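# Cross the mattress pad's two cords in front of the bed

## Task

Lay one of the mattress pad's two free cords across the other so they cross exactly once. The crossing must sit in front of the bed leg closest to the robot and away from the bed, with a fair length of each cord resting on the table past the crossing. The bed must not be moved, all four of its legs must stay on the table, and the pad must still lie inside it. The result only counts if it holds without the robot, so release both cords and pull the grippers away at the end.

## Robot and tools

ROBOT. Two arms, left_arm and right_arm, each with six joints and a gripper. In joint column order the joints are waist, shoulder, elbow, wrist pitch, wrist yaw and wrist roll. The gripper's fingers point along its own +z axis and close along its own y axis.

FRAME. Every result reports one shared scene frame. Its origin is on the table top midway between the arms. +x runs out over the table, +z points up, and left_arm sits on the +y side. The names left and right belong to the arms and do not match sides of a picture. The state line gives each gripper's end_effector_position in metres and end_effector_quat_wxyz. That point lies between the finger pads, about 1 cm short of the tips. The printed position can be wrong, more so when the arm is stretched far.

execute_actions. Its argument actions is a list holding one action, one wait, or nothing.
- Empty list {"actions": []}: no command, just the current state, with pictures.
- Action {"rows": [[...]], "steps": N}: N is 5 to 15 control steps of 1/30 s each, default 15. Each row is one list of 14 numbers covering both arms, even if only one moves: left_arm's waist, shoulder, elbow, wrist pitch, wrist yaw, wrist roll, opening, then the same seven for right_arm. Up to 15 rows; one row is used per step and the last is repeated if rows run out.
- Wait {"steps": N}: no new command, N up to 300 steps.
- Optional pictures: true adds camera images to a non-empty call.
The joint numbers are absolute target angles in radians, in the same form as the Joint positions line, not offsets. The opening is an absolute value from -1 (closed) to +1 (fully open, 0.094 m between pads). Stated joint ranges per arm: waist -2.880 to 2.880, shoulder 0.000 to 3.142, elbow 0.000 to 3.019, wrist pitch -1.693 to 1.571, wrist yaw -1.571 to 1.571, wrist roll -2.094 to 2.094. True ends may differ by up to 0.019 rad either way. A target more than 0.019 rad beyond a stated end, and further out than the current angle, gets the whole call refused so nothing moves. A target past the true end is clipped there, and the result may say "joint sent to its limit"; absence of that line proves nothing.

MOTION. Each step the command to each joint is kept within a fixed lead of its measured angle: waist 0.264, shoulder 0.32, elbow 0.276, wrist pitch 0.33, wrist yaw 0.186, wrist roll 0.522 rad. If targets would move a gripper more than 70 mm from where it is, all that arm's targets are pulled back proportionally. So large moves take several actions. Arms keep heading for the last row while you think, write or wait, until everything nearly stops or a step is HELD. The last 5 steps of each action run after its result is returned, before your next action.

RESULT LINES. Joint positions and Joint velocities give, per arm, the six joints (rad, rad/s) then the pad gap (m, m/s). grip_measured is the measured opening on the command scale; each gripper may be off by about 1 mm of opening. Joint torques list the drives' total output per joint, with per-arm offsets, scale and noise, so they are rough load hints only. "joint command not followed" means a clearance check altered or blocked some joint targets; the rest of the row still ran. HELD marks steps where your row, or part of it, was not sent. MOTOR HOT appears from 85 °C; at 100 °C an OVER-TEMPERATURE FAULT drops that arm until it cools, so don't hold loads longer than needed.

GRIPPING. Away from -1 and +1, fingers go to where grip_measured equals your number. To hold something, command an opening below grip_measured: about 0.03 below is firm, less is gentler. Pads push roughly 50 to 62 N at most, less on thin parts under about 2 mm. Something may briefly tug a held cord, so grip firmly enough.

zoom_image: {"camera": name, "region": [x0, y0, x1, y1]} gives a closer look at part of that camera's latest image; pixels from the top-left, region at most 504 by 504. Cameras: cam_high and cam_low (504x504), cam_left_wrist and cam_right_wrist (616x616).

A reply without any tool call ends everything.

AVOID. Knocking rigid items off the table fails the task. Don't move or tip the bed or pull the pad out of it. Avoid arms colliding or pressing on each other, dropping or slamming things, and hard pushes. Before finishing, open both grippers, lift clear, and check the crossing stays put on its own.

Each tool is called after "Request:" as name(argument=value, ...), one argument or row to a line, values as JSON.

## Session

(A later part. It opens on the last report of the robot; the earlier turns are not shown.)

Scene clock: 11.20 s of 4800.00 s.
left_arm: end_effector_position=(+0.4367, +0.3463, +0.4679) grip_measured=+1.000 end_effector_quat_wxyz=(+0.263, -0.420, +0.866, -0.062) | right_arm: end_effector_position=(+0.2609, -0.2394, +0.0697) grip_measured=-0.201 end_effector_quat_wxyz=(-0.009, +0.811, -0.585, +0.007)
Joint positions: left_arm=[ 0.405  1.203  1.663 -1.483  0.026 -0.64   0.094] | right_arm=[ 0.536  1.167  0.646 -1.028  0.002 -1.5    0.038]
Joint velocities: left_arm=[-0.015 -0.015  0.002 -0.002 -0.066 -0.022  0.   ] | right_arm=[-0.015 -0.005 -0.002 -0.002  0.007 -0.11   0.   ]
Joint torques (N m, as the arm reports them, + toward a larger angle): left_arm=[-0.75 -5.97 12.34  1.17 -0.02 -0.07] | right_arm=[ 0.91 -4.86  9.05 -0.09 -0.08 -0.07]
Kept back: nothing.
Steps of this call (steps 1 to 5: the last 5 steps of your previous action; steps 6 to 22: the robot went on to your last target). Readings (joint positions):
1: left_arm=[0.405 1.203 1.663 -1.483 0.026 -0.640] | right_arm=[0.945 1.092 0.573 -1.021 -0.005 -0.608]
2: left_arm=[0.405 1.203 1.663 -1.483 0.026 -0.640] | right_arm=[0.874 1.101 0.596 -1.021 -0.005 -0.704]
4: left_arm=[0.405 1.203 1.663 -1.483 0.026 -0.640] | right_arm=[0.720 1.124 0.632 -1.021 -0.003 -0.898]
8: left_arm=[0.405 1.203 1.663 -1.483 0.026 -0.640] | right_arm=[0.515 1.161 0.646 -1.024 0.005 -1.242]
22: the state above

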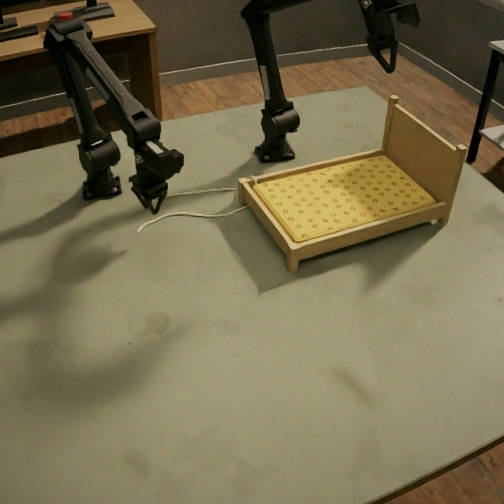

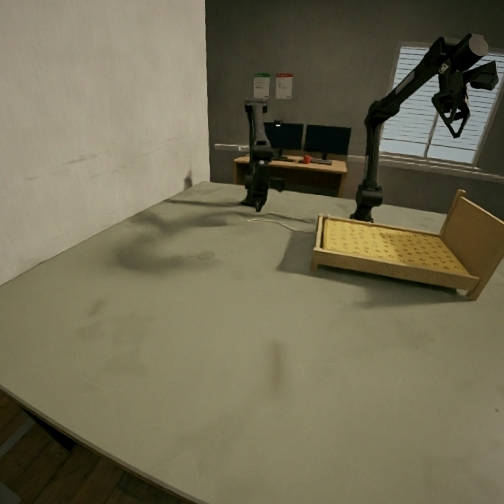

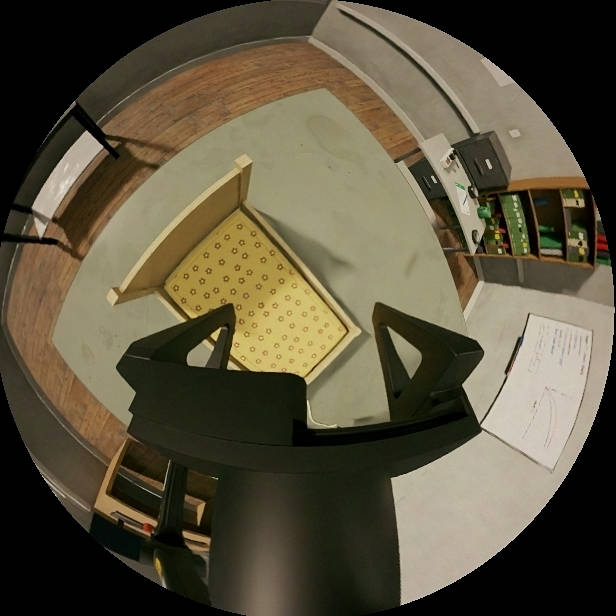

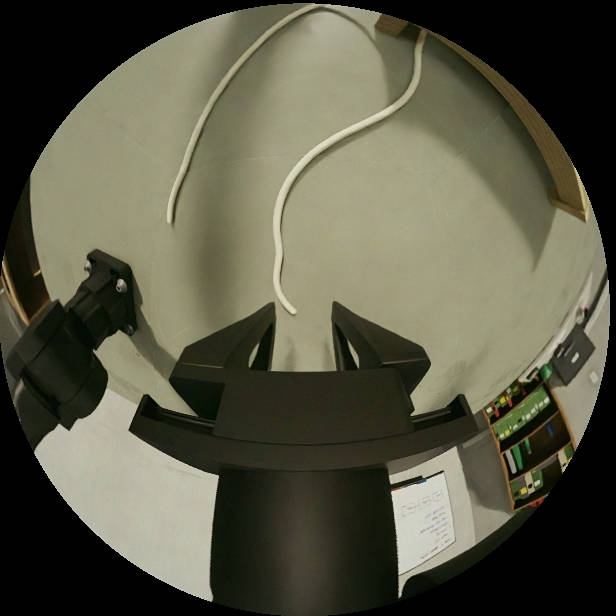

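Request:
execute_actions(
  actions=[
    {"rows":[[0.4,1.2,1.7,-1.483,0.028,-0.64,1, 0.545,1.172,0.625,-1.02,0,-1.52,-0.2],[0.4,1.2,1.7,-1.483,0.028,-0.64,1, 0.55,1.175,0.613,-1.005,0,-1.52,-0.2],[0.4,1.2,1.7,-1.483,0.028,-0.64,1, 0.555,1.178,0.601,-0.99,0,-1.52,-0.2],[0.4,1.2,1.7,-1.483,0.028,-0.64,1, 0.555,1.181,0.589,-0.975,0,-1.52,-0.2],[0.4,1.2,1.7,-1.483,0.028,-0.64,1, 0.555,1.184,0.577,-0.96,0,-1.52,-0.2],[0.4,1.2,1.7,-1.483,0.028,-0.64,1, 0.555,1.188,0.565,-0.94,0,-1.52,-0.2],[0.4,1.2,1.7,-1.483,0.028,-0.64,1, 0.555,1.192,0.553,-0.92,0,-1.52,-0.2],[0.4,1.2,1.7,-1.483,0.028,-0.64,1, 0.555,1.196,0.541,-0.90,0,-1.52,-0.2],[0.4,1.2,1.7,-1.483,0.028,-0.64,1, 0.555,1.20,0.529,-0.885,0,-1.52,-0.2],[0.4,1.2,1.7,-1.483,0.028,-0.64,1, 0.555,1.203,0.517,-0.87,0,-1.52,-0.2],[0.4,1.2,1.7,-1.483,0.028,-0.64,1, 0.555,1.205,0.507,-0.855,0,-1.52,-0.2]],"steps":15},
  ],
)

Request:
execute_actions(
  actions=[
    {"steps":12},
  ],
  pictures=true,
)

Scene clock: 11.80 s of 4800.00 s.
left_arm: end_effector_position=(+0.4367, +0.3463, +0.4679) grip_measured=+1.000 end_effector_quat_wxyz=(+0.263, -0.420, +0.866, -0.062) | right_arm: end_effector_position=(+0.2437, -0.2430, +0.0346) grip_measured=-0.201 end_effector_quat_wxyz=(-0.010, +0.818, -0.576, +0.007)
Joint positions: left_arm=[ 0.405  1.203  1.663 -1.483  0.026 -0.64   0.094] | right_arm=[ 0.549  1.183  0.548 -0.912  0.002 -1.511  0.038]
Joint velocities: left_arm=[ 0.005  0.005  0.007 -0.012  0.051 -0.051  0.   ] | right_arm=[-0.005  0.151 -0.359  0.496 -0.051 -0.066  0.   ]
Joint torques (N m, as the arm reports them, + toward a larger angle): left_arm=[-0.88 -5.63 12.3   1.15 -0.05 -0.09] | right_arm=[ 1.06 -3.87  6.58  0.53 -0.1  -0.04]
Steps of this call (steps 1 to 8: the robot went on to your last target; steps 9 to 18: the first 10 steps of this action). Readings (joint positions):
9: left_arm=[0.405 1.203 1.663 -1.483 0.026 -0.640] | right_arm=[0.536 1.167 0.645 -1.028 0.002 -1.510]
10: left_arm=[0.405 1.203 1.663 -1.483 0.026 -0.640] | right_arm=[0.537 1.167 0.642 -1.024 0.002 -1.510]
12: left_arm=[0.405 1.203 1.663 -1.483 0.026 -0.640] | right_arm=[0.542 1.167 0.626 -1.005 0.002 -1.510]
16: left_arm=[0.405 1.203 1.663 -1.483 0.026 -0.640] | right_arm=[0.549 1.173 0.574 -0.946 0.002 -1.510]
18: the state above

Scene clock: 12.20 s of 4800.00 s.
left_arm: end_effector_position=(+0.4367, +0.3463, +0.4679) grip_measured=+1.000 end_effector_quat_wxyz=(+0.263, -0.420, +0.866, -0.062) | right_arm: end_effector_position=(+0.2367, -0.2460, +0.0196) grip_measured=-0.201 end_effector_quat_wxyz=(-0.007, +0.818, -0.576, +0.006)
Joint positions: left_arm=[ 0.405  1.203  1.663 -1.483  0.026 -0.64   0.094] | right_arm=[ 0.549  1.2    0.512 -0.864  0.002 -1.511  0.038]
Joint velocities: left_arm=[-0.005 -0.024 -0.007 -0.037 -0.081  0.007  0.   ] | right_arm=[-0.015 -0.015 -0.007  0.002  0.022  0.037 -0.   ]
Joint torques (N m, as the arm reports them, + toward a larger angle): left_arm=[-1.06 -5.96 12.36  1.02 -0.04 -0.09] | right_arm=[ 0.98 -4.17  6.69  0.75 -0.08 -0.03]
Kept back: nothing.
Steps of this call (steps 1 to 5: the last 5 steps of your previous action; steps 6 to 12: the robot went on to your last target). Readings (joint positions):
1: left_arm=[0.405 1.203 1.663 -1.483 0.026 -0.640] | right_arm=[0.549 1.188 0.536 -0.896 0.002 -1.511]
2: left_arm=[0.405 1.203 1.663 -1.483 0.026 -0.640] | right_arm=[0.549 1.192 0.526 -0.883 0.002 -1.511]
4: left_arm=[0.405 1.203 1.663 -1.483 0.026 -0.640] | right_arm=[0.549 1.199 0.514 -0.873 0.002 -1.511]
8: left_arm=[0.405 1.203 1.663 -1.483 0.026 -0.640] | right_arm=[0.549 1.200 0.512 -0.865 0.002 -1.511]
12: the state above

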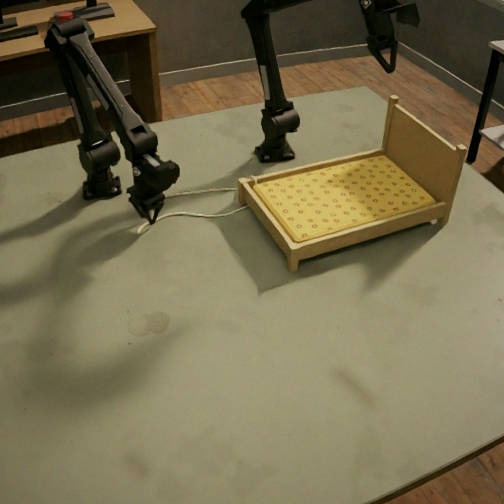

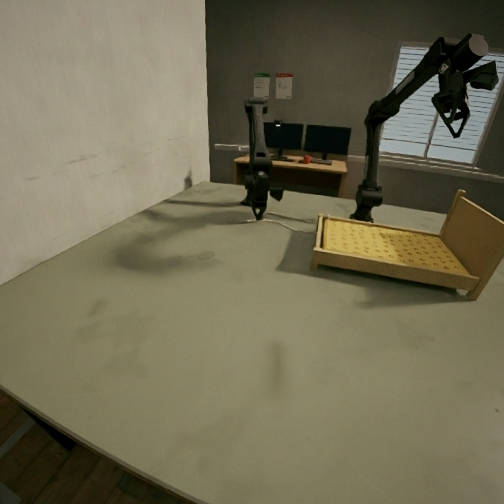

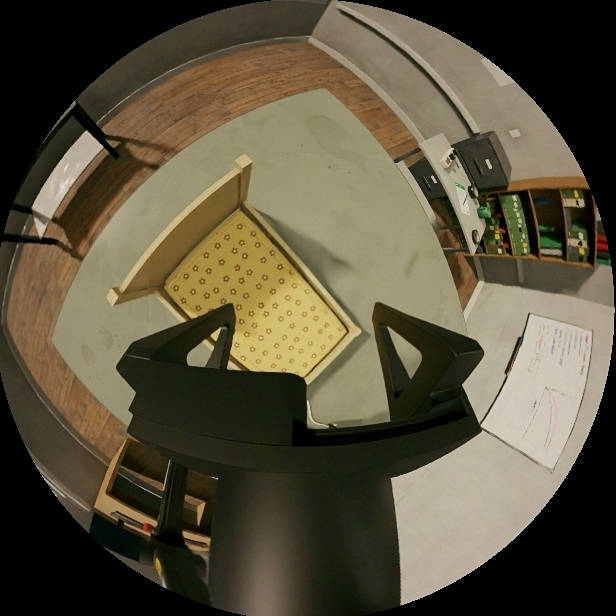

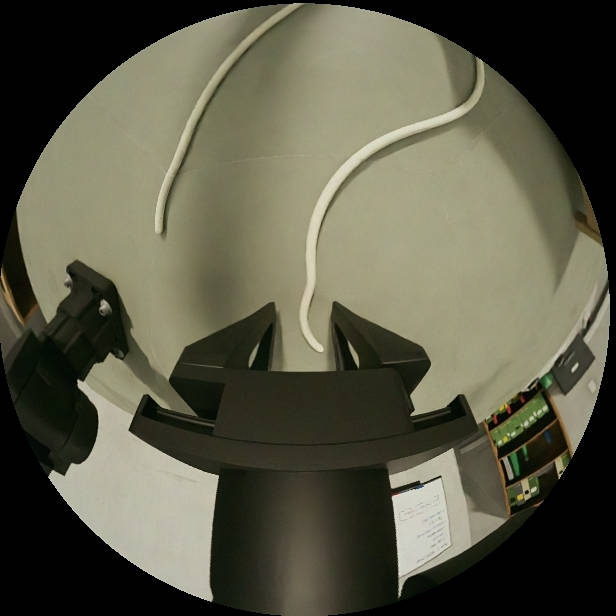

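Request:
execute_actions(
  actions=[
    {"rows":[[0.4,1.2,1.7,-1.483,0.028,-0.64,1, 0.555,1.215,0.51,-0.85,0,-1.52,-0.3],[0.4,1.2,1.7,-1.483,0.028,-0.64,1, 0.555,1.225,0.51,-0.843,0,-1.52,-0.4],[0.4,1.2,1.7,-1.483,0.028,-0.64,1, 0.555,1.235,0.51,-0.837,0,-1.52,-0.4],[0.4,1.2,1.7,-1.483,0.028,-0.64,1, 0.555,1.243,0.51,-0.832,0,-1.52,-0.4],[0.4,1.2,1.7,-1.483,0.028,-0.64,1, 0.555,1.25,0.51,-0.832,0,-1.52,-0.4]],"steps":13},
  ],
)

Request:
execute_actions(
  actions=[
    {"rows":[[0.4,1.2,1.7,-1.483,0.028,-0.64,1, 0.555,1.25,0.51,-0.832,0,-1.52,-0.55],[0.4,1.2,1.7,-1.483,0.028,-0.64,1, 0.555,1.25,0.51,-0.832,0,-1.52,-0.7],[0.4,1.2,1.7,-1.483,0.028,-0.64,1, 0.555,1.25,0.51,-0.832,0,-1.52,-0.8],[0.4,1.2,1.7,-1.483,0.028,-0.64,1, 0.555,1.25,0.51,-0.832,0,-1.52,-0.86],[0.4,1.2,1.7,-1.483,0.028,-0.64,1, 0.555,1.25,0.51,-0.832,0,-1.52,-0.9],[0.4,1.2,1.7,-1.483,0.028,-0.64,1, 0.555,1.25,0.51,-0.832,0,-1.52,-0.94],[0.4,1.2,1.7,-1.483,0.028,-0.64,1, 0.555,1.25,0.51,-0.832,0,-1.52,-0.97]],"steps":15},
  ],
)

Scene clock: 12.73 s of 4800.00 s.
left_arm: end_effector_position=(+0.4367, +0.3463, +0.4679) grip_measured=+1.000 end_effector_quat_wxyz=(+0.263, -0.420, +0.866, -0.062) | right_arm: end_effector_position=(+0.2376, -0.2456, +0.0107) grip_measured=-0.399 end_effector_quat_wxyz=(+0.000, +0.818, -0.576, +0.001)
Joint positions: left_arm=[ 0.405  1.203  1.663 -1.483  0.026 -0.64   0.094] | right_arm=[ 0.549  1.24   0.512 -0.842  0.002 -1.511  0.028]
Joint velocities: left_arm=[-0.015 -0.015  0.002  0.002 -0.022 -0.066  0.   ] | right_arm=[-0.005  0.142 -0.002  0.002  0.037 -0.11  -0.001]
Joint torques (N m, as the arm reports them, + toward a larger angle): left_arm=[-0.81 -6.02 12.35  1.12 -0.04 -0.09] | right_arm=[ 0.94 -4.7   6.81  0.7  -0.08 -0.03]
Steps of this call (steps 1 to 8: the robot went on to your last target; steps 9 to 16: the first 8 steps of this action). Readings (joint positions):
9: left_arm=[0.405 1.203 1.663 -1.483 0.026 -0.640] | right_arm=[0.549 1.200 0.512 -0.863 0.002 -1.511]
10: left_arm=[0.405 1.203 1.663 -1.483 0.026 -0.640] | right_arm=[0.549 1.201 0.512 -0.861 0.002 -1.511]
12: left_arm=[0.405 1.203 1.663 -1.483 0.026 -0.640] | right_arm=[0.549 1.210 0.512 -0.851 0.002 -1.511]
16: the state above

Scene clock: 13.23 s of 4800.00 s.
left_arm: end_effector_position=(+0.4367, +0.3463, +0.4679) grip_measured=+1.000 end_effector_quat_wxyz=(+0.263, -0.420, +0.866, -0.062) | right_arm: end_effector_position=(+0.2377, -0.2456, +0.0099) grip_measured=-0.950 end_effector_quat_wxyz=(+0.001, +0.818, -0.575, +0.001)
Joint positions: left_arm=[ 0.405  1.203  1.663 -1.483  0.026 -0.64   0.094] | right_arm=[ 0.549  1.243  0.512 -0.839  0.002 -1.512  0.002]
Joint velocities: left_arm=[-0.015 -0.005  0.017  0.012 -0.037 -0.022  0.   ] | right_arm=[-0.015  0.005  0.007  0.007 -0.022  0.022 -0.001]
Joint torques (N m, as the arm reports them, + toward a larger angle): left_arm=[-0.81 -5.71 12.28  1.12 -0.05 -0.09] | right_arm=[ 0.94 -4.39  6.74  0.62 -0.08 -0.04]
Steps of this call (steps 1 to 5: the last 5 steps of your previous action; steps 6 to 15: the first 10 steps of this action). Readings (joint positions):
6: left_arm=[0.405 1.203 1.663 -1.483 0.026 -0.640] | right_arm=[0.549 1.243 0.512 -0.840 0.002 -1.512]
7: left_arm=[0.405 1.203 1.663 -1.483 0.026 -0.640] | right_arm=[0.549 1.243 0.512 -0.839 0.002 -1.512]
9: left_arm=[0.405 1.203 1.663 -1.483 0.026 -0.640] | right_arm=[0.549 1.243 0.512 -0.839 0.002 -1.512]
13: left_arm=[0.405 1.203 1.663 -1.483 0.026 -0.640] | right_arm=[0.549 1.243 0.512 -0.839 0.002 -1.512]
15: the state above

Request:
execute_actions(
  actions=[
    {"rows":[[0.4,1.2,1.7,-1.483,0.028,-0.64,1, 0.56,1.23,0.56,-0.86,0,-1.5,-0.97],[0.4,1.2,1.7,-1.483,0.028,-0.64,1, 0.57,1.217,0.576,-0.885,0,-1.46,-0.97],[0.4,1.2,1.7,-1.483,0.028,-0.64,1, 0.583,1.204,0.592,-0.915,0,-1.41,-0.97],[0.4,1.2,1.7,-1.483,0.028,-0.64,1, 0.596,1.191,0.608,-0.945,0,-1.36,-0.97],[0.4,1.2,1.7,-1.483,0.028,-0.64,1, 0.609,1.178,0.624,-0.975,0,-1.31,-0.97],[0.4,1.2,1.7,-1.483,0.028,-0.64,1, 0.622,1.165,0.64,-1.005,0,-1.26,-0.97],[0.4,1.2,1.7,-1.483,0.028,-0.64,1, 0.635,1.152,0.656,-1.035,0,-1.2,-0.97],[0.4,1.2,1.7,-1.483,0.028,-0.64,1, 0.648,1.139,0.672,-1.065,0,-1.15,-0.97],[0.4,1.2,1.7,-1.483,0.028,-0.64,1, 0.661,1.126,0.688,-1.095,0,-1.09,-0.97],[0.4,1.2,1.7,-1.483,0.028,-0.64,1, 0.674,1.113,0.704,-1.125,0,-1.04,-0.97],[0.4,1.2,1.7,-1.483,0.028,-0.64,1, 0.687,1.10,0.72,-1.155,0,-0.98,-0.97],[0.4,1.2,1.7,-1.483,0.028,-0.64,1, 0.70,1.087,0.736,-1.185,0,-0.93,-0.97],[0.4,1.2,1.7,-1.483,0.028,-0.64,1, 0.715,1.074,0.752,-1.215,0,-0.87,-0.97],[0.4,1.2,1.7,-1.483,0.028,-0.64,1, 0.73,1.061,0.768,-1.245,0,-0.82,-0.97],[0.4,1.2,1.7,-1.483,0.028,-0.64,1, 0.745,1.049,0.784,-1.27,0,-0.76,-0.97]],"steps":15},
  ],
)

Request:
execute_actions(
  actions=[
    {"steps":14},
  ],
  pictures=true,
)

Scene clock: 14.03 s of 4800.00 s.
left_arm: end_effector_position=(+0.4367, +0.3463, +0.4679) grip_measured=+1.000 end_effector_quat_wxyz=(+0.263, -0.420, +0.866, -0.062) | right_arm: end_effector_position=(+0.2338, -0.2205, +0.0657) grip_measured=-0.950 end_effector_quat_wxyz=(+0.007, +0.766, -0.643, -0.002)
Joint positions: left_arm=[ 0.405  1.203  1.663 -1.483  0.026 -0.64   0.094] | right_arm=[ 0.645  1.151  0.623 -1.058  0.002 -1.244  0.002]
Joint velocities: left_arm=[-0.015 -0.005 -0.012 -0.012  0.051 -0.022  0.   ] | right_arm=[ 0.396 -0.464  0.559 -0.857  0.022  1.297 -0.   ]
Joint torques (N m, as the arm reports them, + toward a larger angle): left_arm=[-0.72 -5.89 12.45  1.14 -0.05 -0.07] | right_arm=[ 0.14 -5.5  11.85  0.05 -0.11  0.1 ]
Steps of this call (steps 1 to 5: the last 5 steps of your previous action; steps 6 to 14: the robot went on to your last target; steps 15 to 24: the first 10 steps of this action). Readings (joint positions):
15: left_arm=[0.405 1.203 1.663 -1.483 0.026 -0.640] | right_arm=[0.549 1.243 0.512 -0.841 0.002 -1.511]
16: left_arm=[0.405 1.203 1.663 -1.483 0.026 -0.640] | right_arm=[0.551 1.243 0.514 -0.850 0.002 -1.505]
18: left_arm=[0.405 1.203 1.663 -1.483 0.026 -0.640] | right_arm=[0.563 1.233 0.527 -0.890 0.002 -1.469]
22: left_arm=[0.405 1.203 1.663 -1.483 0.026 -0.640] | right_arm=[0.617 1.183 0.585 -1.000 0.002 -1.333]
24: the state above

Scene clock: 14.50 s of 4800.00 s.
left_arm: end_effector_position=(+0.4367, +0.3463, +0.4679) grip_measured=+1.000 end_effector_quat_wxyz=(+0.263, -0.420, +0.866, -0.062) | right_arm: end_effector_position=(+0.2217, -0.1977, +0.1338) grip_measured=-0.950 end_effector_quat_wxyz=(-0.006, +0.644, -0.765, +0.001)
Joint positions: left_arm=[ 0.405  1.203  1.663 -1.483  0.026 -0.64   0.094] | right_arm=[ 0.745  1.042  0.744 -1.261  0.001 -0.799  0.002]
Joint velocities: left_arm=[-0.024  0.015 -0.002 -0.002 -0.051  0.037  0.   ] | right_arm=[-0.005 -0.005  0.007 -0.027  0.037  0.139  0.001]
Joint torques (N m, as the arm reports them, + toward a larger angle): left_arm=[-0.66 -6.05 12.28  1.13 -0.07 -0.08] | right_arm=[ 0.48 -3.78 12.16 -0.11 -0.02  0.12]
Kept back: nothing.
Steps of this call (steps 1 to 5: the last 5 steps of your previous action; steps 6 to 14: the robot went on to your last target). Readings (joint positions):
1: left_arm=[0.405 1.203 1.663 -1.483 0.026 -0.640] | right_arm=[0.659 1.136 0.642 -1.087 0.002 -1.197]
2: left_arm=[0.405 1.203 1.663 -1.483 0.026 -0.640] | right_arm=[0.672 1.120 0.661 -1.116 0.002 -1.147]
4: left_arm=[0.405 1.203 1.663 -1.483 0.026 -0.640] | right_arm=[0.699 1.091 0.695 -1.175 0.002 -1.046]
8: left_arm=[0.405 1.203 1.663 -1.483 0.026 -0.640] | right_arm=[0.742 1.047 0.740 -1.249 0.001 -0.884]
14: the state above

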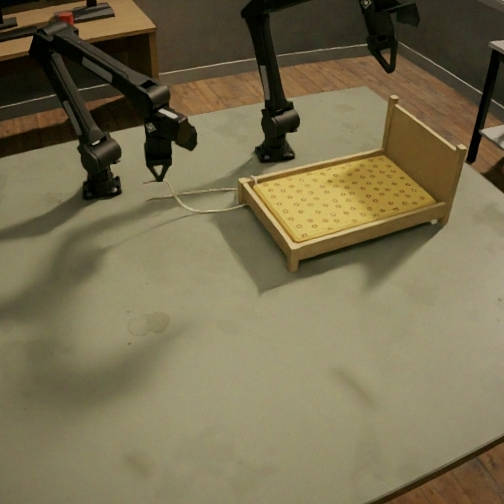

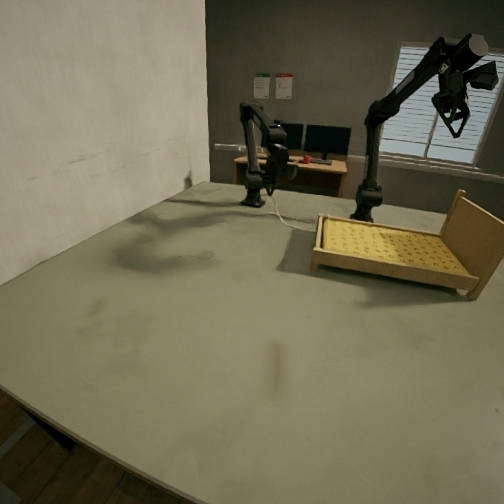

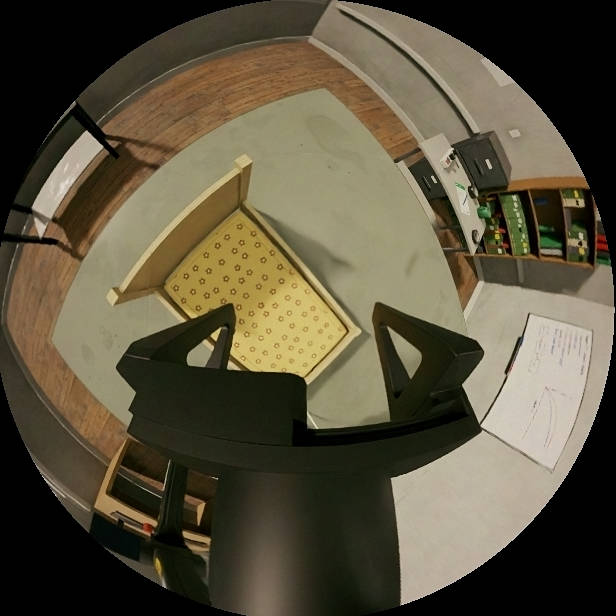

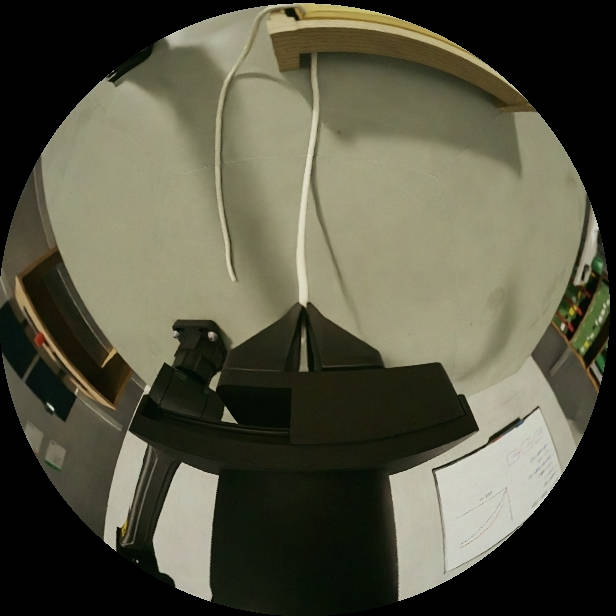

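Request:
execute_actions(
  actions=[
    {"rows":[[0.4,1.2,1.7,-1.483,0.028,-0.64,1, 0.78,1.035,0.76,-1.28,0,-0.69,-0.97],[0.4,1.2,1.7,-1.483,0.028,-0.64,1, 0.82,1.025,0.76,-1.29,0,-0.61,-0.97],[0.4,1.2,1.7,-1.483,0.028,-0.64,1, 0.86,1.015,0.76,-1.30,0,-0.54,-0.97],[0.4,1.2,1.7,-1.483,0.028,-0.64,1, 0.90,1.005,0.76,-1.31,0,-0.46,-0.97],[0.4,1.2,1.7,-1.483,0.028,-0.64,1, 0.94,0.995,0.76,-1.32,0,-0.39,-0.97],[0.4,1.2,1.7,-1.483,0.028,-0.64,1, 0.98,0.985,0.76,-1.33,0,-0.31,-0.97],[0.4,1.2,1.7,-1.483,0.028,-0.64,1, 1.02,0.975,0.76,-1.34,0,-0.24,-0.97],[0.4,1.2,1.7,-1.483,0.028,-0.64,1, 1.06,0.965,0.76,-1.35,0,-0.16,-0.97],[0.4,1.2,1.7,-1.483,0.028,-0.64,1, 1.10,0.955,0.76,-1.36,0,-0.09,-0.97],[0.4,1.2,1.7,-1.483,0.028,-0.64,1, 1.14,0.95,0.76,-1.365,0,-0.01,-0.97],[0.4,1.2,1.7,-1.483,0.028,-0.64,1, 1.18,0.945,0.76,-1.37,0,0.07,-0.97],[0.4,1.2,1.7,-1.483,0.028,-0.64,1, 1.22,0.945,0.76,-1.37,0,0.14,-0.97],[0.4,1.2,1.7,-1.483,0.028,-0.64,1, 1.26,0.945,0.76,-1.37,0,0.22,-0.97],[0.4,1.2,1.7,-1.483,0.028,-0.64,1, 1.30,0.95,0.76,-1.365,0,0.30,-0.97],[0.4,1.2,1.7,-1.483,0.028,-0.64,1, 1.34,0.96,0.76,-1.355,0,0.38,-0.97]],"steps":15},
  ],
)

Request:
execute_actions(
  actions=[
    {"rows":[[0.4,1.2,1.7,-1.483,0.028,-0.64,1, 1.38,0.975,0.76,-1.335,0,0.46,-0.97],[0.4,1.2,1.7,-1.483,0.028,-0.64,1, 1.42,0.99,0.76,-1.32,0,0.54,-0.97],[0.4,1.2,1.7,-1.483,0.028,-0.64,1, 1.46,1.005,0.76,-1.305,0,0.62,-0.97],[0.4,1.2,1.7,-1.483,0.028,-0.64,1, 1.50,1.025,0.76,-1.285,0,0.70,-0.97],[0.4,1.2,1.7,-1.483,0.028,-0.64,1, 1.54,1.045,0.76,-1.265,0,0.78,-0.97],[0.4,1.2,1.7,-1.483,0.028,-0.64,1, 1.575,1.065,0.76,-1.245,0,0.86,-0.97],[0.4,1.2,1.7,-1.483,0.028,-0.64,1, 1.61,1.085,0.76,-1.225,0,0.94,-0.97],[0.4,1.2,1.7,-1.483,0.028,-0.64,1, 1.64,1.105,0.76,-1.205,0,1.02,-0.97]],"steps":12},
  ],
)

Request:
execute_actions(
  actions=[
    {"steps":15},
  ],
  pictures=true,
)

Scene clock: 15.40 s of 4800.00 s.
left_arm: end_effector_position=(+0.4367, +0.3463, +0.4679) grip_measured=+1.000 end_effector_quat_wxyz=(+0.263, -0.420, +0.866, -0.062) | right_arm: end_effector_position=(+0.1523, -0.1532, +0.1483) grip_measured=-0.950 end_effector_quat_wxyz=(-0.001, -0.578, +0.816, -0.001)
Joint positions: left_arm=[ 0.405  1.203  1.663 -1.483  0.026 -0.64   0.094] | right_arm=[ 1.07   0.977  0.744 -1.339  0.001 -0.307  0.002]
Joint velocities: left_arm=[-0.015 -0.015  0.002  0.002 -0.007  0.037  0.   ] | right_arm=[ 1.206 -0.366  0.002 -0.266 -0.007  1.839 -0.001]
Joint torques (N m, as the arm reports them, + toward a larger angle): left_arm=[-1.03 -5.94 12.33  1.17 -0.04 -0.05] | right_arm=[ 0.17 -3.77 10.29  0.09  0.04  0.08]
Steps of this call (steps 1 to 17: the robot went on to your last target; steps 18 to 27: the first 10 steps of this action). Readings (joint positions):
18: left_arm=[0.405 1.203 1.663 -1.483 0.026 -0.640] | right_arm=[0.747 1.042 0.744 -1.264 0.001 -0.759]
19: left_arm=[0.405 1.203 1.663 -1.483 0.026 -0.640] | right_arm=[0.757 1.041 0.744 -1.268 0.002 -0.735]
21: left_arm=[0.405 1.203 1.663 -1.483 0.026 -0.640] | right_arm=[0.807 1.037 0.744 -1.283 0.002 -0.659]
25: left_arm=[0.405 1.203 1.663 -1.483 0.026 -0.640] | right_arm=[0.982 1.002 0.744 -1.320 0.002 -0.437]
27: the state above

Scene clock: 15.80 s of 4800.00 s.
left_arm: end_effector_position=(+0.4367, +0.3463, +0.4679) grip_measured=+1.000 end_effector_quat_wxyz=(+0.263, -0.420, +0.866, -0.062) | right_arm: end_effector_position=(+0.0533, -0.0919, +0.1369) grip_measured=-0.950 end_effector_quat_wxyz=(+0.004, -0.391, +0.920, +0.005)
Joint positions: left_arm=[ 0.405  1.203  1.663 -1.483  0.026 -0.64   0.094] | right_arm=[ 1.543  1.029  0.744 -1.273  0.     0.594  0.002]
Joint velocities: left_arm=[-0.024  0.005  0.007 -0.022 -0.051 -0.095  0.   ] | right_arm=[ 1.109  0.669 -0.002  0.569 -0.007  2.278  0.   ]
Joint torques (N m, as the arm reports them, + toward a larger angle): left_arm=[-1.22 -6.01 12.26  1.08 -0.05 -0.07] | right_arm=[ 0.11 -2.89 10.29  0.53  0.14  0.07]
Steps of this call (steps 1 to 5: the last 5 steps of your previous action; steps 6 to 12: the first 7 steps of this action). Readings (joint positions):
6: left_arm=[0.405 1.203 1.663 -1.483 0.026 -0.640] | right_arm=[1.307 0.947 0.744 -1.357 0.000 0.127]
7: left_arm=[0.405 1.203 1.663 -1.483 0.026 -0.640] | right_arm=[1.346 0.951 0.744 -1.350 0.000 0.203]
9: left_arm=[0.405 1.203 1.663 -1.483 0.026 -0.640] | right_arm=[1.425 0.972 0.744 -1.326 0.000 0.359]
12: the state above

Scene clock: 16.30 s of 4800.00 s.
left_arm: end_effector_position=(+0.4367, +0.3463, +0.4679) grip_measured=+1.000 end_effector_quat_wxyz=(+0.263, -0.420, +0.866, -0.062) | right_arm: end_effector_position=(+0.0278, -0.0743, +0.1163) grip_measured=-0.950 end_effector_quat_wxyz=(-0.003, -0.250, +0.968, -0.006)
Joint positions: left_arm=[ 0.405  1.203  1.663 -1.483  0.026 -0.64   0.094] | right_arm=[ 1.647  1.115  0.744 -1.213 -0.001  0.997  0.002]
Joint velocities: left_arm=[-0.005 -0.015 -0.012 -0.002 -0.022  0.022  0.   ] | right_arm=[-0.015 -0.005 -0.007  0.002  0.051  0.168 -0.   ]
Joint torques (N m, as the arm reports them, + toward a larger angle): left_arm=[-0.82 -5.86 12.25  1.1  -0.06 -0.09] | right_arm=[-0.17 -5.48  9.83  0.68  0.24  0.14]
Kept back: nothing.
Steps of this call (steps 1 to 5: the last 5 steps of your previous action; steps 6 to 15: the robot went on to your last target). Readings (joint positions):
1: left_arm=[0.405 1.203 1.663 -1.483 0.026 -0.640] | right_arm=[1.579 1.052 0.744 -1.253 0.000 0.673]
2: left_arm=[0.405 1.203 1.663 -1.483 0.026 -0.640] | right_arm=[1.611 1.075 0.744 -1.236 -0.000 0.741]
4: left_arm=[0.405 1.203 1.663 -1.483 0.026 -0.640] | right_arm=[1.647 1.107 0.744 -1.218 -0.001 0.838]
8: left_arm=[0.405 1.203 1.663 -1.483 0.026 -0.640] | right_arm=[1.648 1.115 0.744 -1.213 -0.001 0.940]
15: the state above

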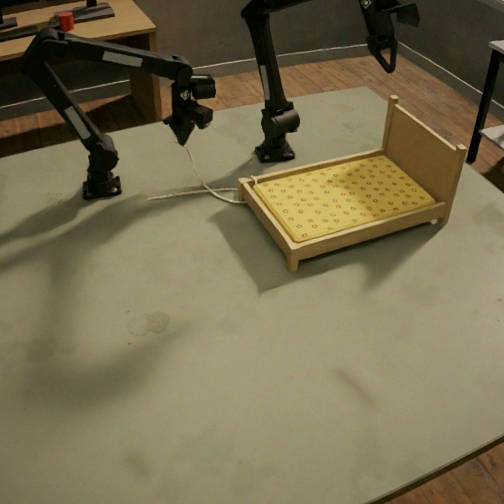

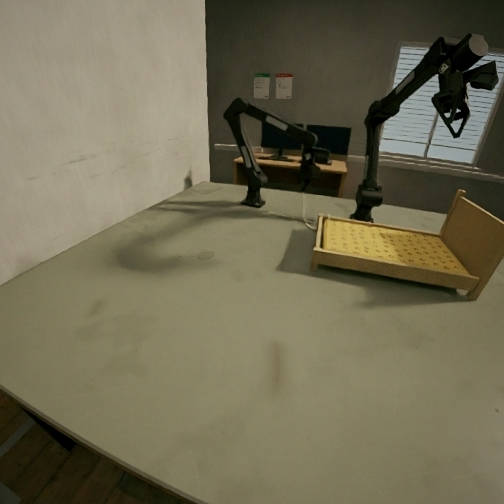

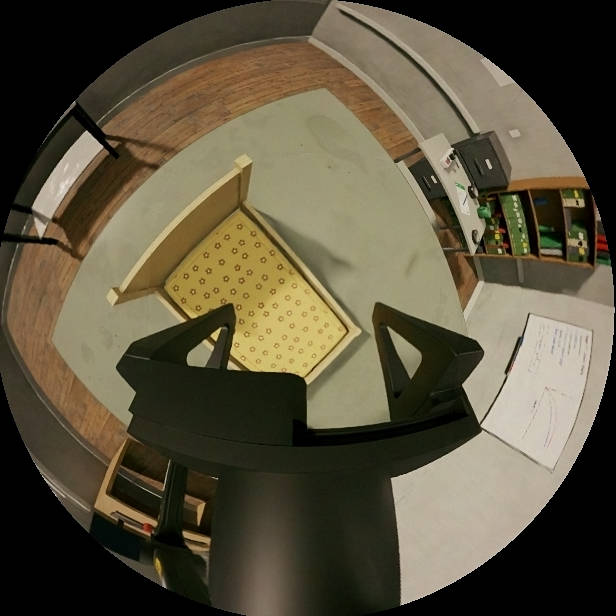

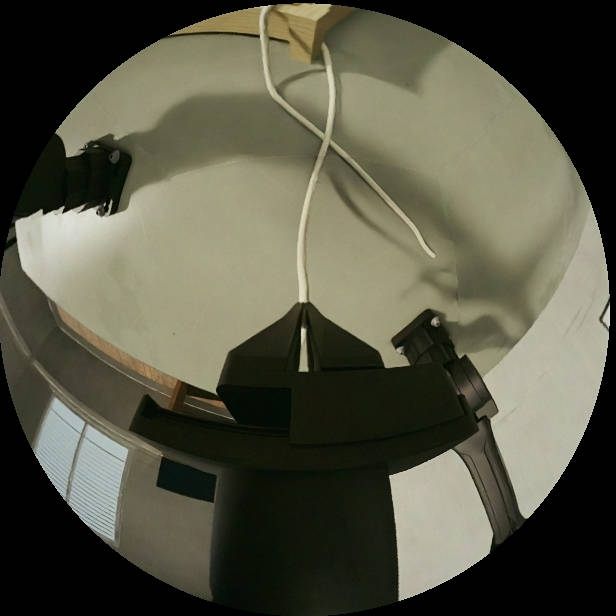

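Request:
execute_actions(
  actions=[
    {"rows":[[0.4,1.2,1.7,-1.483,0.028,-0.64,1, 1.66,1.13,0.725,-1.18,0,1.04,-0.97],[0.4,1.2,1.7,-1.483,0.028,-0.64,1, 1.67,1.144,0.714,-1.155,0,1.05,-0.97],[0.4,1.2,1.7,-1.483,0.028,-0.64,1, 1.68,1.158,0.703,-1.13,0,1.06,-0.97],[0.4,1.2,1.7,-1.483,0.028,-0.64,1, 1.69,1.172,0.692,-1.105,0,1.07,-0.97],[0.4,1.2,1.7,-1.483,0.028,-0.64,1, 1.70,1.186,0.681,-1.08,0,1.08,-0.97],[0.4,1.2,1.7,-1.483,0.028,-0.64,1, 1.71,1.20,0.67,-1.055,0,1.09,-0.97],[0.4,1.2,1.7,-1.483,0.028,-0.64,1, 1.72,1.214,0.659,-1.03,0,1.10,-0.97],[0.4,1.2,1.7,-1.483,0.028,-0.64,1, 1.73,1.228,0.648,-1.005,0,1.11,-0.97],[0.4,1.2,1.7,-1.483,0.028,-0.64,1, 1.738,1.242,0.637,-0.98,0,1.12,-0.97],[0.4,1.2,1.7,-1.483,0.028,-0.64,1, 1.746,1.256,0.626,-0.955,0,1.13,-0.97],[0.4,1.2,1.7,-1.483,0.028,-0.64,1, 1.754,1.268,0.615,-0.93,0,1.14,-0.97],[0.4,1.2,1.7,-1.483,0.028,-0.64,1, 1.76,1.278,0.604,-0.905,0,1.15,-0.97],[0.4,1.2,1.7,-1.483,0.028,-0.64,1, 1.766,1.286,0.593,-0.88,0,1.16,-0.97],[0.4,1.2,1.7,-1.483,0.028,-0.64,1, 1.772,1.293,0.583,-0.86,0,1.17,-0.97],[0.4,1.2,1.7,-1.483,0.028,-0.64,1, 1.775,1.30,0.575,-0.845,0,1.18,-0.97]],"steps":15},
  ],
)

Request:
execute_actions(
  actions=[
    {"steps":14},
  ],
  pictures=true,
)

Scene clock: 17.07 s of 4800.00 s.
left_arm: end_effector_position=(+0.4367, +0.3463, +0.4679) grip_measured=+1.000 end_effector_quat_wxyz=(+0.263, -0.420, +0.866, -0.062) | right_arm: end_effector_position=(+0.0065, -0.0642, +0.0608) grip_measured=-0.950 end_effector_quat_wxyz=(-0.001, -0.247, +0.969, -0.001)
Joint positions: left_arm=[ 0.405  1.203  1.663 -1.483  0.026 -0.64   0.094] | right_arm=[ 1.726  1.218  0.659 -1.013 -0.001  1.082  0.002]
Joint velocities: left_arm=[-0.015  0.015  0.002  0.007  0.022 -0.022  0.   ] | right_arm=[ 0.308  0.552 -0.379  0.735 -0.037  0.359 -0.001]
Joint torques (N m, as the arm reports them, + toward a larger angle): left_arm=[-1.37 -6.   12.25  1.12 -0.04 -0.08] | right_arm=[ 1.01 -5.57  6.86  0.42  0.25  0.14]
Steps of this call (steps 1 to 13: the robot went on to your last target; steps 14 to 23: the first 10 steps of this action). Readings (joint positions):
14: left_arm=[0.405 1.203 1.663 -1.483 0.026 -0.640] | right_arm=[1.647 1.115 0.743 -1.209 -0.001 1.013]
15: left_arm=[0.405 1.203 1.663 -1.483 0.026 -0.640] | right_arm=[1.649 1.115 0.740 -1.197 -0.001 1.018]
17: left_arm=[0.405 1.203 1.663 -1.483 0.026 -0.640] | right_arm=[1.661 1.125 0.727 -1.158 -0.001 1.031]
21: left_arm=[0.405 1.203 1.663 -1.483 0.026 -0.640] | right_arm=[1.704 1.182 0.684 -1.062 -0.001 1.064]
23: the state above

Scene clock: 17.53 s of 4800.00 s.
left_arm: end_effector_position=(+0.4367, +0.3463, +0.4679) grip_measured=+1.000 end_effector_quat_wxyz=(+0.263, -0.420, +0.866, -0.062) | right_arm: end_effector_position=(-0.0057, -0.0704, +0.0163) grip_measured=-0.950 end_effector_quat_wxyz=(-0.001, -0.228, +0.974, -0.001)
Joint positions: left_arm=[ 0.405  1.203  1.663 -1.483  0.026 -0.64   0.094] | right_arm=[ 1.771  1.298  0.58  -0.854 -0.001  1.166  0.002]
Joint velocities: left_arm=[-0.005  0.005 -0.002  0.007 -0.081 -0.022  0.   ] | right_arm=[ 0.005 -0.015 -0.002  0.007  0.022  0.007 -0.001]
Joint torques (N m, as the arm reports them, + toward a larger angle): left_arm=[-0.67 -6.09 12.28  1.05 -0.02 -0.08] | right_arm=[ 0.9  -5.78  6.43  0.66  0.24  0.11]
Kept back: nothing.
Steps of this call (steps 1 to 5: the last 5 steps of your previous action; steps 6 to 14: the robot went on to your last target). Readings (joint positions):
1: left_arm=[0.405 1.203 1.663 -1.483 0.026 -0.640] | right_arm=[1.735 1.236 0.646 -0.988 -0.001 1.091]
2: left_arm=[0.405 1.203 1.663 -1.483 0.026 -0.640] | right_arm=[1.743 1.251 0.634 -0.963 -0.001 1.100]
4: left_arm=[0.405 1.203 1.663 -1.483 0.026 -0.640] | right_arm=[1.757 1.276 0.610 -0.915 -0.001 1.119]
8: left_arm=[0.405 1.203 1.663 -1.483 0.026 -0.640] | right_arm=[1.771 1.298 0.581 -0.864 -0.001 1.150]
14: the state above

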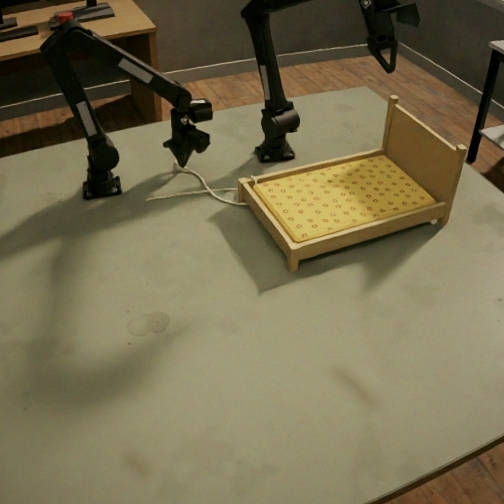

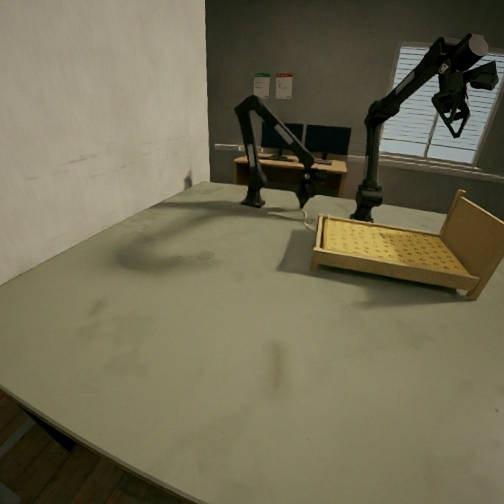

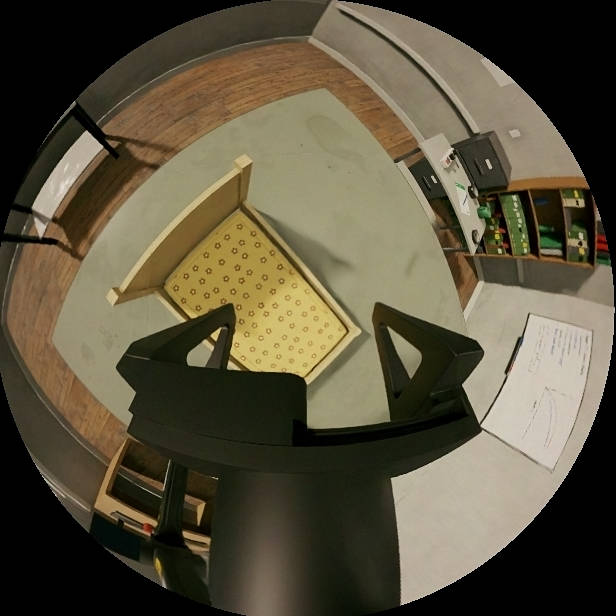

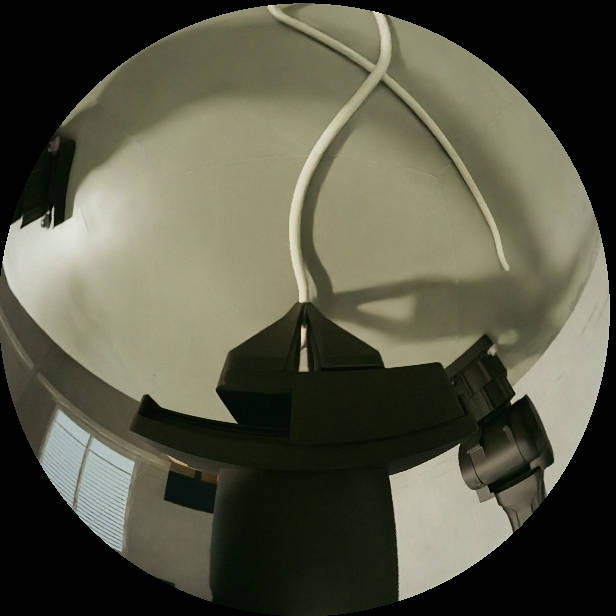

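Request:
execute_actions(
  actions=[
    {"rows":[[0.4,1.2,1.7,-1.483,0.028,-0.64,1, 1.79,1.31,0.58,-0.835,0,1.18,-0.97],[0.4,1.2,1.7,-1.483,0.028,-0.64,1, 1.80,1.32,0.58,-0.83,0,1.18,-0.97],[0.4,1.2,1.7,-1.483,0.028,-0.64,1, 1.80,1.322,0.58,-0.83,0,1.18,-0.97],[0.4,1.2,1.7,-1.483,0.028,-0.64,1, 1.80,1.322,0.58,-0.83,0,1.18,-0.97],[0.4,1.2,1.7,-1.483,0.028,-0.64,1, 1.80,1.322,0.58,-0.83,0,1.18,-0.97],[0.4,1.2,1.7,-1.483,0.028,-0.64,1, 1.80,1.322,0.58,-0.83,0,1.18,-0.97],[0.4,1.2,1.7,-1.483,0.028,-0.64,1, 1.80,1.322,0.58,-0.83,0,1.18,-0.97],[0.4,1.2,1.7,-1.483,0.028,-0.64,1, 1.80,1.322,0.58,-0.83,0,1.18,-0.8],[0.4,1.2,1.7,-1.483,0.028,-0.64,1, 1.80,1.322,0.58,-0.83,0,1.18,-0.6],[0.4,1.2,1.7,-1.483,0.028,-0.64,1, 1.80,1.322,0.58,-0.83,0,1.18,-0.3]],"steps":13},
  ],
)

Request:
execute_actions(
  actions=[
    {"rows":[[0.4,1.2,1.7,-1.483,0.028,-0.64,1, 1.8,1.30,0.63,-0.84,0,1.18,-0.3],[0.4,1.2,1.7,-1.483,0.028,-0.64,1, 1.8,1.28,0.64,-0.86,0,1.18,-0.3],[0.4,1.2,1.7,-1.483,0.028,-0.64,1, 1.8,1.26,0.65,-0.89,0,1.18,-0.3],[0.4,1.2,1.7,-1.483,0.028,-0.64,1, 1.8,1.24,0.665,-0.93,0,1.18,-0.3],[0.4,1.2,1.7,-1.483,0.028,-0.64,1, 1.8,1.22,0.68,-0.97,0,1.18,-0.3],[0.4,1.2,1.7,-1.483,0.028,-0.64,1, 1.8,1.19,0.71,-1.03,0,1.18,-0.3],[0.4,1.2,1.7,-1.483,0.028,-0.64,1, 1.75,1.16,0.74,-1.1,0,1.1,-0.3],[0.4,1.2,1.7,-1.483,0.028,-0.64,1, 1.68,1.12,0.78,-1.17,0,1.0,-0.3],[0.4,1.2,1.7,-1.483,0.028,-0.64,1, 1.6,1.08,0.82,-1.25,0,0.85,-0.3],[0.4,1.2,1.7,-1.483,0.028,-0.64,1, 1.52,1.04,0.86,-1.33,0,0.7,-0.3],[0.4,1.2,1.7,-1.483,0.028,-0.64,1, 1.44,1.0,0.9,-1.41,0,0.55,-0.3],[0.4,1.2,1.7,-1.483,0.028,-0.64,1, 1.35,0.96,0.94,-1.49,0,0.4,-0.3],[0.4,1.2,1.7,-1.483,0.028,-0.64,1, 1.26,0.92,0.97,-1.56,0,0.25,-0.3],[0.4,1.2,1.7,-1.483,0.028,-0.64,1, 1.18,0.89,1.0,-1.62,0,0.1,-0.3],[0.4,1.2,1.7,-1.483,0.028,-0.64,1, 1.1,0.86,1.03,-1.67,0,0,-0.3]],"steps":15},
  ],
)

Request:
execute_actions(
  actions=[
    {"steps":25},
  ],
  pictures=true,
)

Scene clock: 18.27 s of 4800.00 s.
left_arm: end_effector_position=(+0.4367, +0.3463, +0.4679) grip_measured=+1.000 end_effector_quat_wxyz=(+0.263, -0.420, +0.866, -0.062) | right_arm: end_effector_position=(-0.0126, -0.0687, +0.0131) grip_measured=-0.860 end_effector_quat_wxyz=(-0.000, -0.237, +0.971, +0.000)
Joint positions: left_arm=[ 0.405  1.203  1.663 -1.483  0.026 -0.64   0.094] | right_arm=[ 1.796  1.311  0.58  -0.839 -0.001  1.171  0.007]
Joint velocities: left_arm=[-0.015 -0.005  0.012 -0.012  0.022 -0.037  0.   ] | right_arm=[-0.015  0.005 -0.007 -0.007  0.051 -0.007  0.118]
Joint torques (N m, as the arm reports them, + toward a larger angle): left_arm=[-0.78 -5.8  12.27  1.1  -0.05 -0.07] | right_arm=[ 1.01 -5.36  6.81  0.76  0.22  0.13]
Steps of this call (steps 1 to 14: the robot went on to your last target; steps 15 to 22: the first 8 steps of this action). Readings (joint positions):
15: left_arm=[0.405 1.203 1.663 -1.483 0.026 -0.640] | right_arm=[1.772 1.298 0.580 -0.852 -0.001 1.171]
16: left_arm=[0.405 1.203 1.663 -1.483 0.026 -0.640] | right_arm=[1.775 1.299 0.580 -0.849 -0.001 1.171]
18: left_arm=[0.405 1.203 1.663 -1.483 0.026 -0.640] | right_arm=[1.786 1.303 0.580 -0.842 -0.001 1.171]
22: the state above

Scene clock: 18.77 s of 4800.00 s.
left_arm: end_effector_position=(+0.4367, +0.3463, +0.4679) grip_measured=+1.000 end_effector_quat_wxyz=(+0.263, -0.420, +0.866, -0.062) | right_arm: end_effector_position=(+0.0065, -0.0726, +0.0861) grip_measured=-0.301 end_effector_quat_wxyz=(-0.004, -0.252, +0.968, -0.009)
Joint positions: left_arm=[ 0.405  1.203  1.663 -1.483  0.026 -0.64   0.094] | right_arm=[ 1.724  1.164  0.693 -1.119 -0.003  1.07   0.033]
Joint velocities: left_arm=[ 0.005 -0.015 -0.007 -0.017 -0.037  0.037  0.   ] | right_arm=[-1.158 -0.796  0.662 -1.311  0.007 -1.326 -0.001]
Joint torques (N m, as the arm reports them, + toward a larger angle): left_arm=[-0.8  -5.81 12.42  1.21 -0.04 -0.06] | right_arm=[-2.35 -5.7  11.76  0.22  0.25  0.04]
Steps of this call (steps 1 to 5: the last 5 steps of your previous action; steps 6 to 15: the first 10 steps of this action). Readings (joint positions):
6: left_arm=[0.405 1.203 1.663 -1.483 0.026 -0.640] | right_arm=[1.796 1.312 0.580 -0.839 -0.001 1.171]
7: left_arm=[0.405 1.203 1.663 -1.483 0.026 -0.640] | right_arm=[1.796 1.310 0.581 -0.842 -0.001 1.171]
9: left_arm=[0.405 1.203 1.663 -1.483 0.026 -0.640] | right_arm=[1.796 1.298 0.590 -0.871 -0.001 1.171]
13: left_arm=[0.405 1.203 1.663 -1.483 0.026 -0.640] | right_arm=[1.782 1.218 0.648 -1.032 -0.002 1.143]
15: the state above

Scene clock: 19.60 s of 4800.00 s.
left_arm: end_effector_position=(+0.4367, +0.3463, +0.4679) grip_measured=+1.000 end_effector_quat_wxyz=(+0.263, -0.420, +0.866, -0.062) | right_arm: end_effector_position=(+0.1346, -0.1683, +0.2697) grip_measured=-0.301 end_effector_quat_wxyz=(+0.023, -0.444, +0.895, +0.011)
Joint positions: left_arm=[ 0.405  1.203  1.663 -1.483  0.026 -0.64   0.094] | right_arm=[ 1.095  0.853  0.997 -1.663  0.002  0.028  0.033]
Joint velocities: left_arm=[-0.005 -0.005  0.002 -0.027 -0.037 -0.037  0.   ] | right_arm=[-0.005 -0.005 -0.002  0.022  0.081 -0.081  0.   ]
Joint torques (N m, as the arm reports them, + toward a larger angle): left_arm=[-0.86 -6.11 12.28  1.07 -0.04 -0.07] | right_arm=[ 0.99 -1.58 11.96  0.16  0.02 -0.02]
Kept back: nothing.
Steps of this call (steps 1 to 5: the last 5 steps of your previous action; steps 6 to 25: the robot went on to your last target). Readings (joint positions):
1: left_arm=[0.405 1.203 1.663 -1.483 0.026 -0.640] | right_arm=[1.683 1.137 0.716 -1.164 -0.003 1.023]
2: left_arm=[0.405 1.203 1.663 -1.483 0.026 -0.640] | right_arm=[1.637 1.111 0.740 -1.211 -0.003 0.975]
4: left_arm=[0.405 1.203 1.663 -1.483 0.026 -0.640] | right_arm=[1.547 1.058 0.786 -1.305 -0.003 0.886]
8: left_arm=[0.405 1.203 1.663 -1.483 0.026 -0.640] | right_arm=[1.362 0.952 0.875 -1.487 -0.002 0.689]
25: the state above

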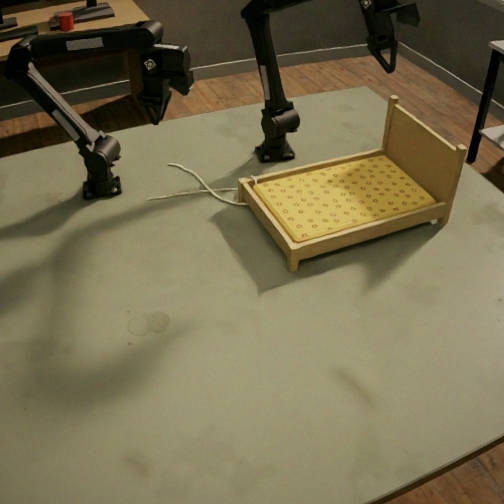

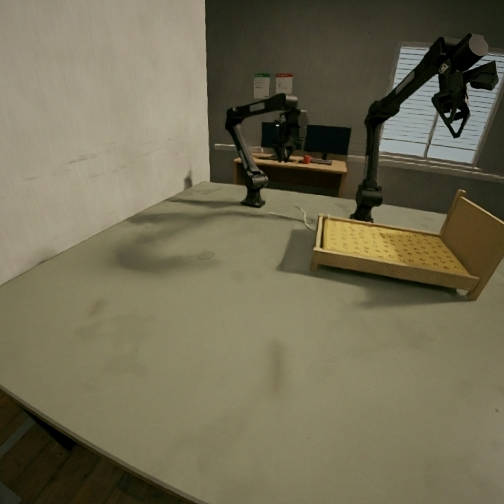

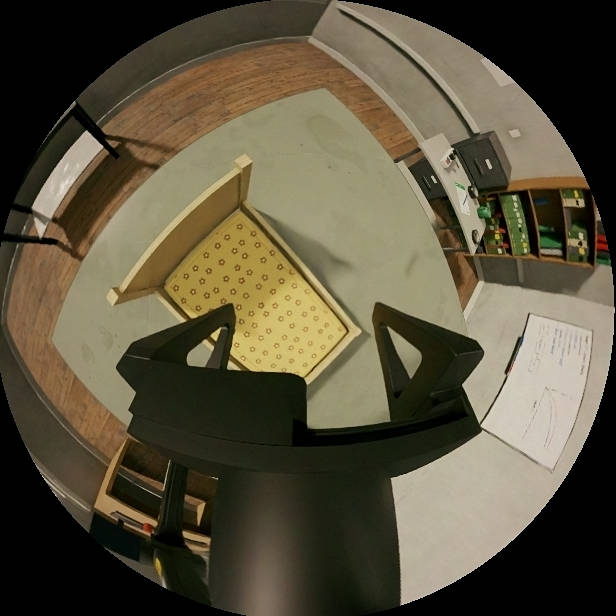

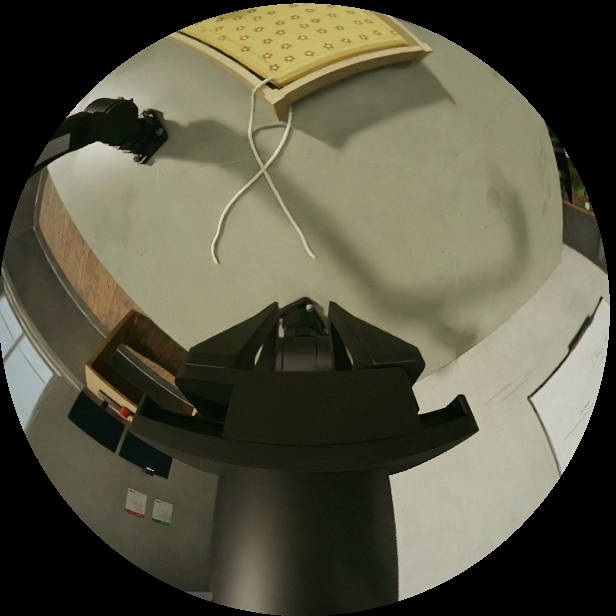

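Request:
finished_scene(
  scene=2,
)

The scene is finished: the task was done.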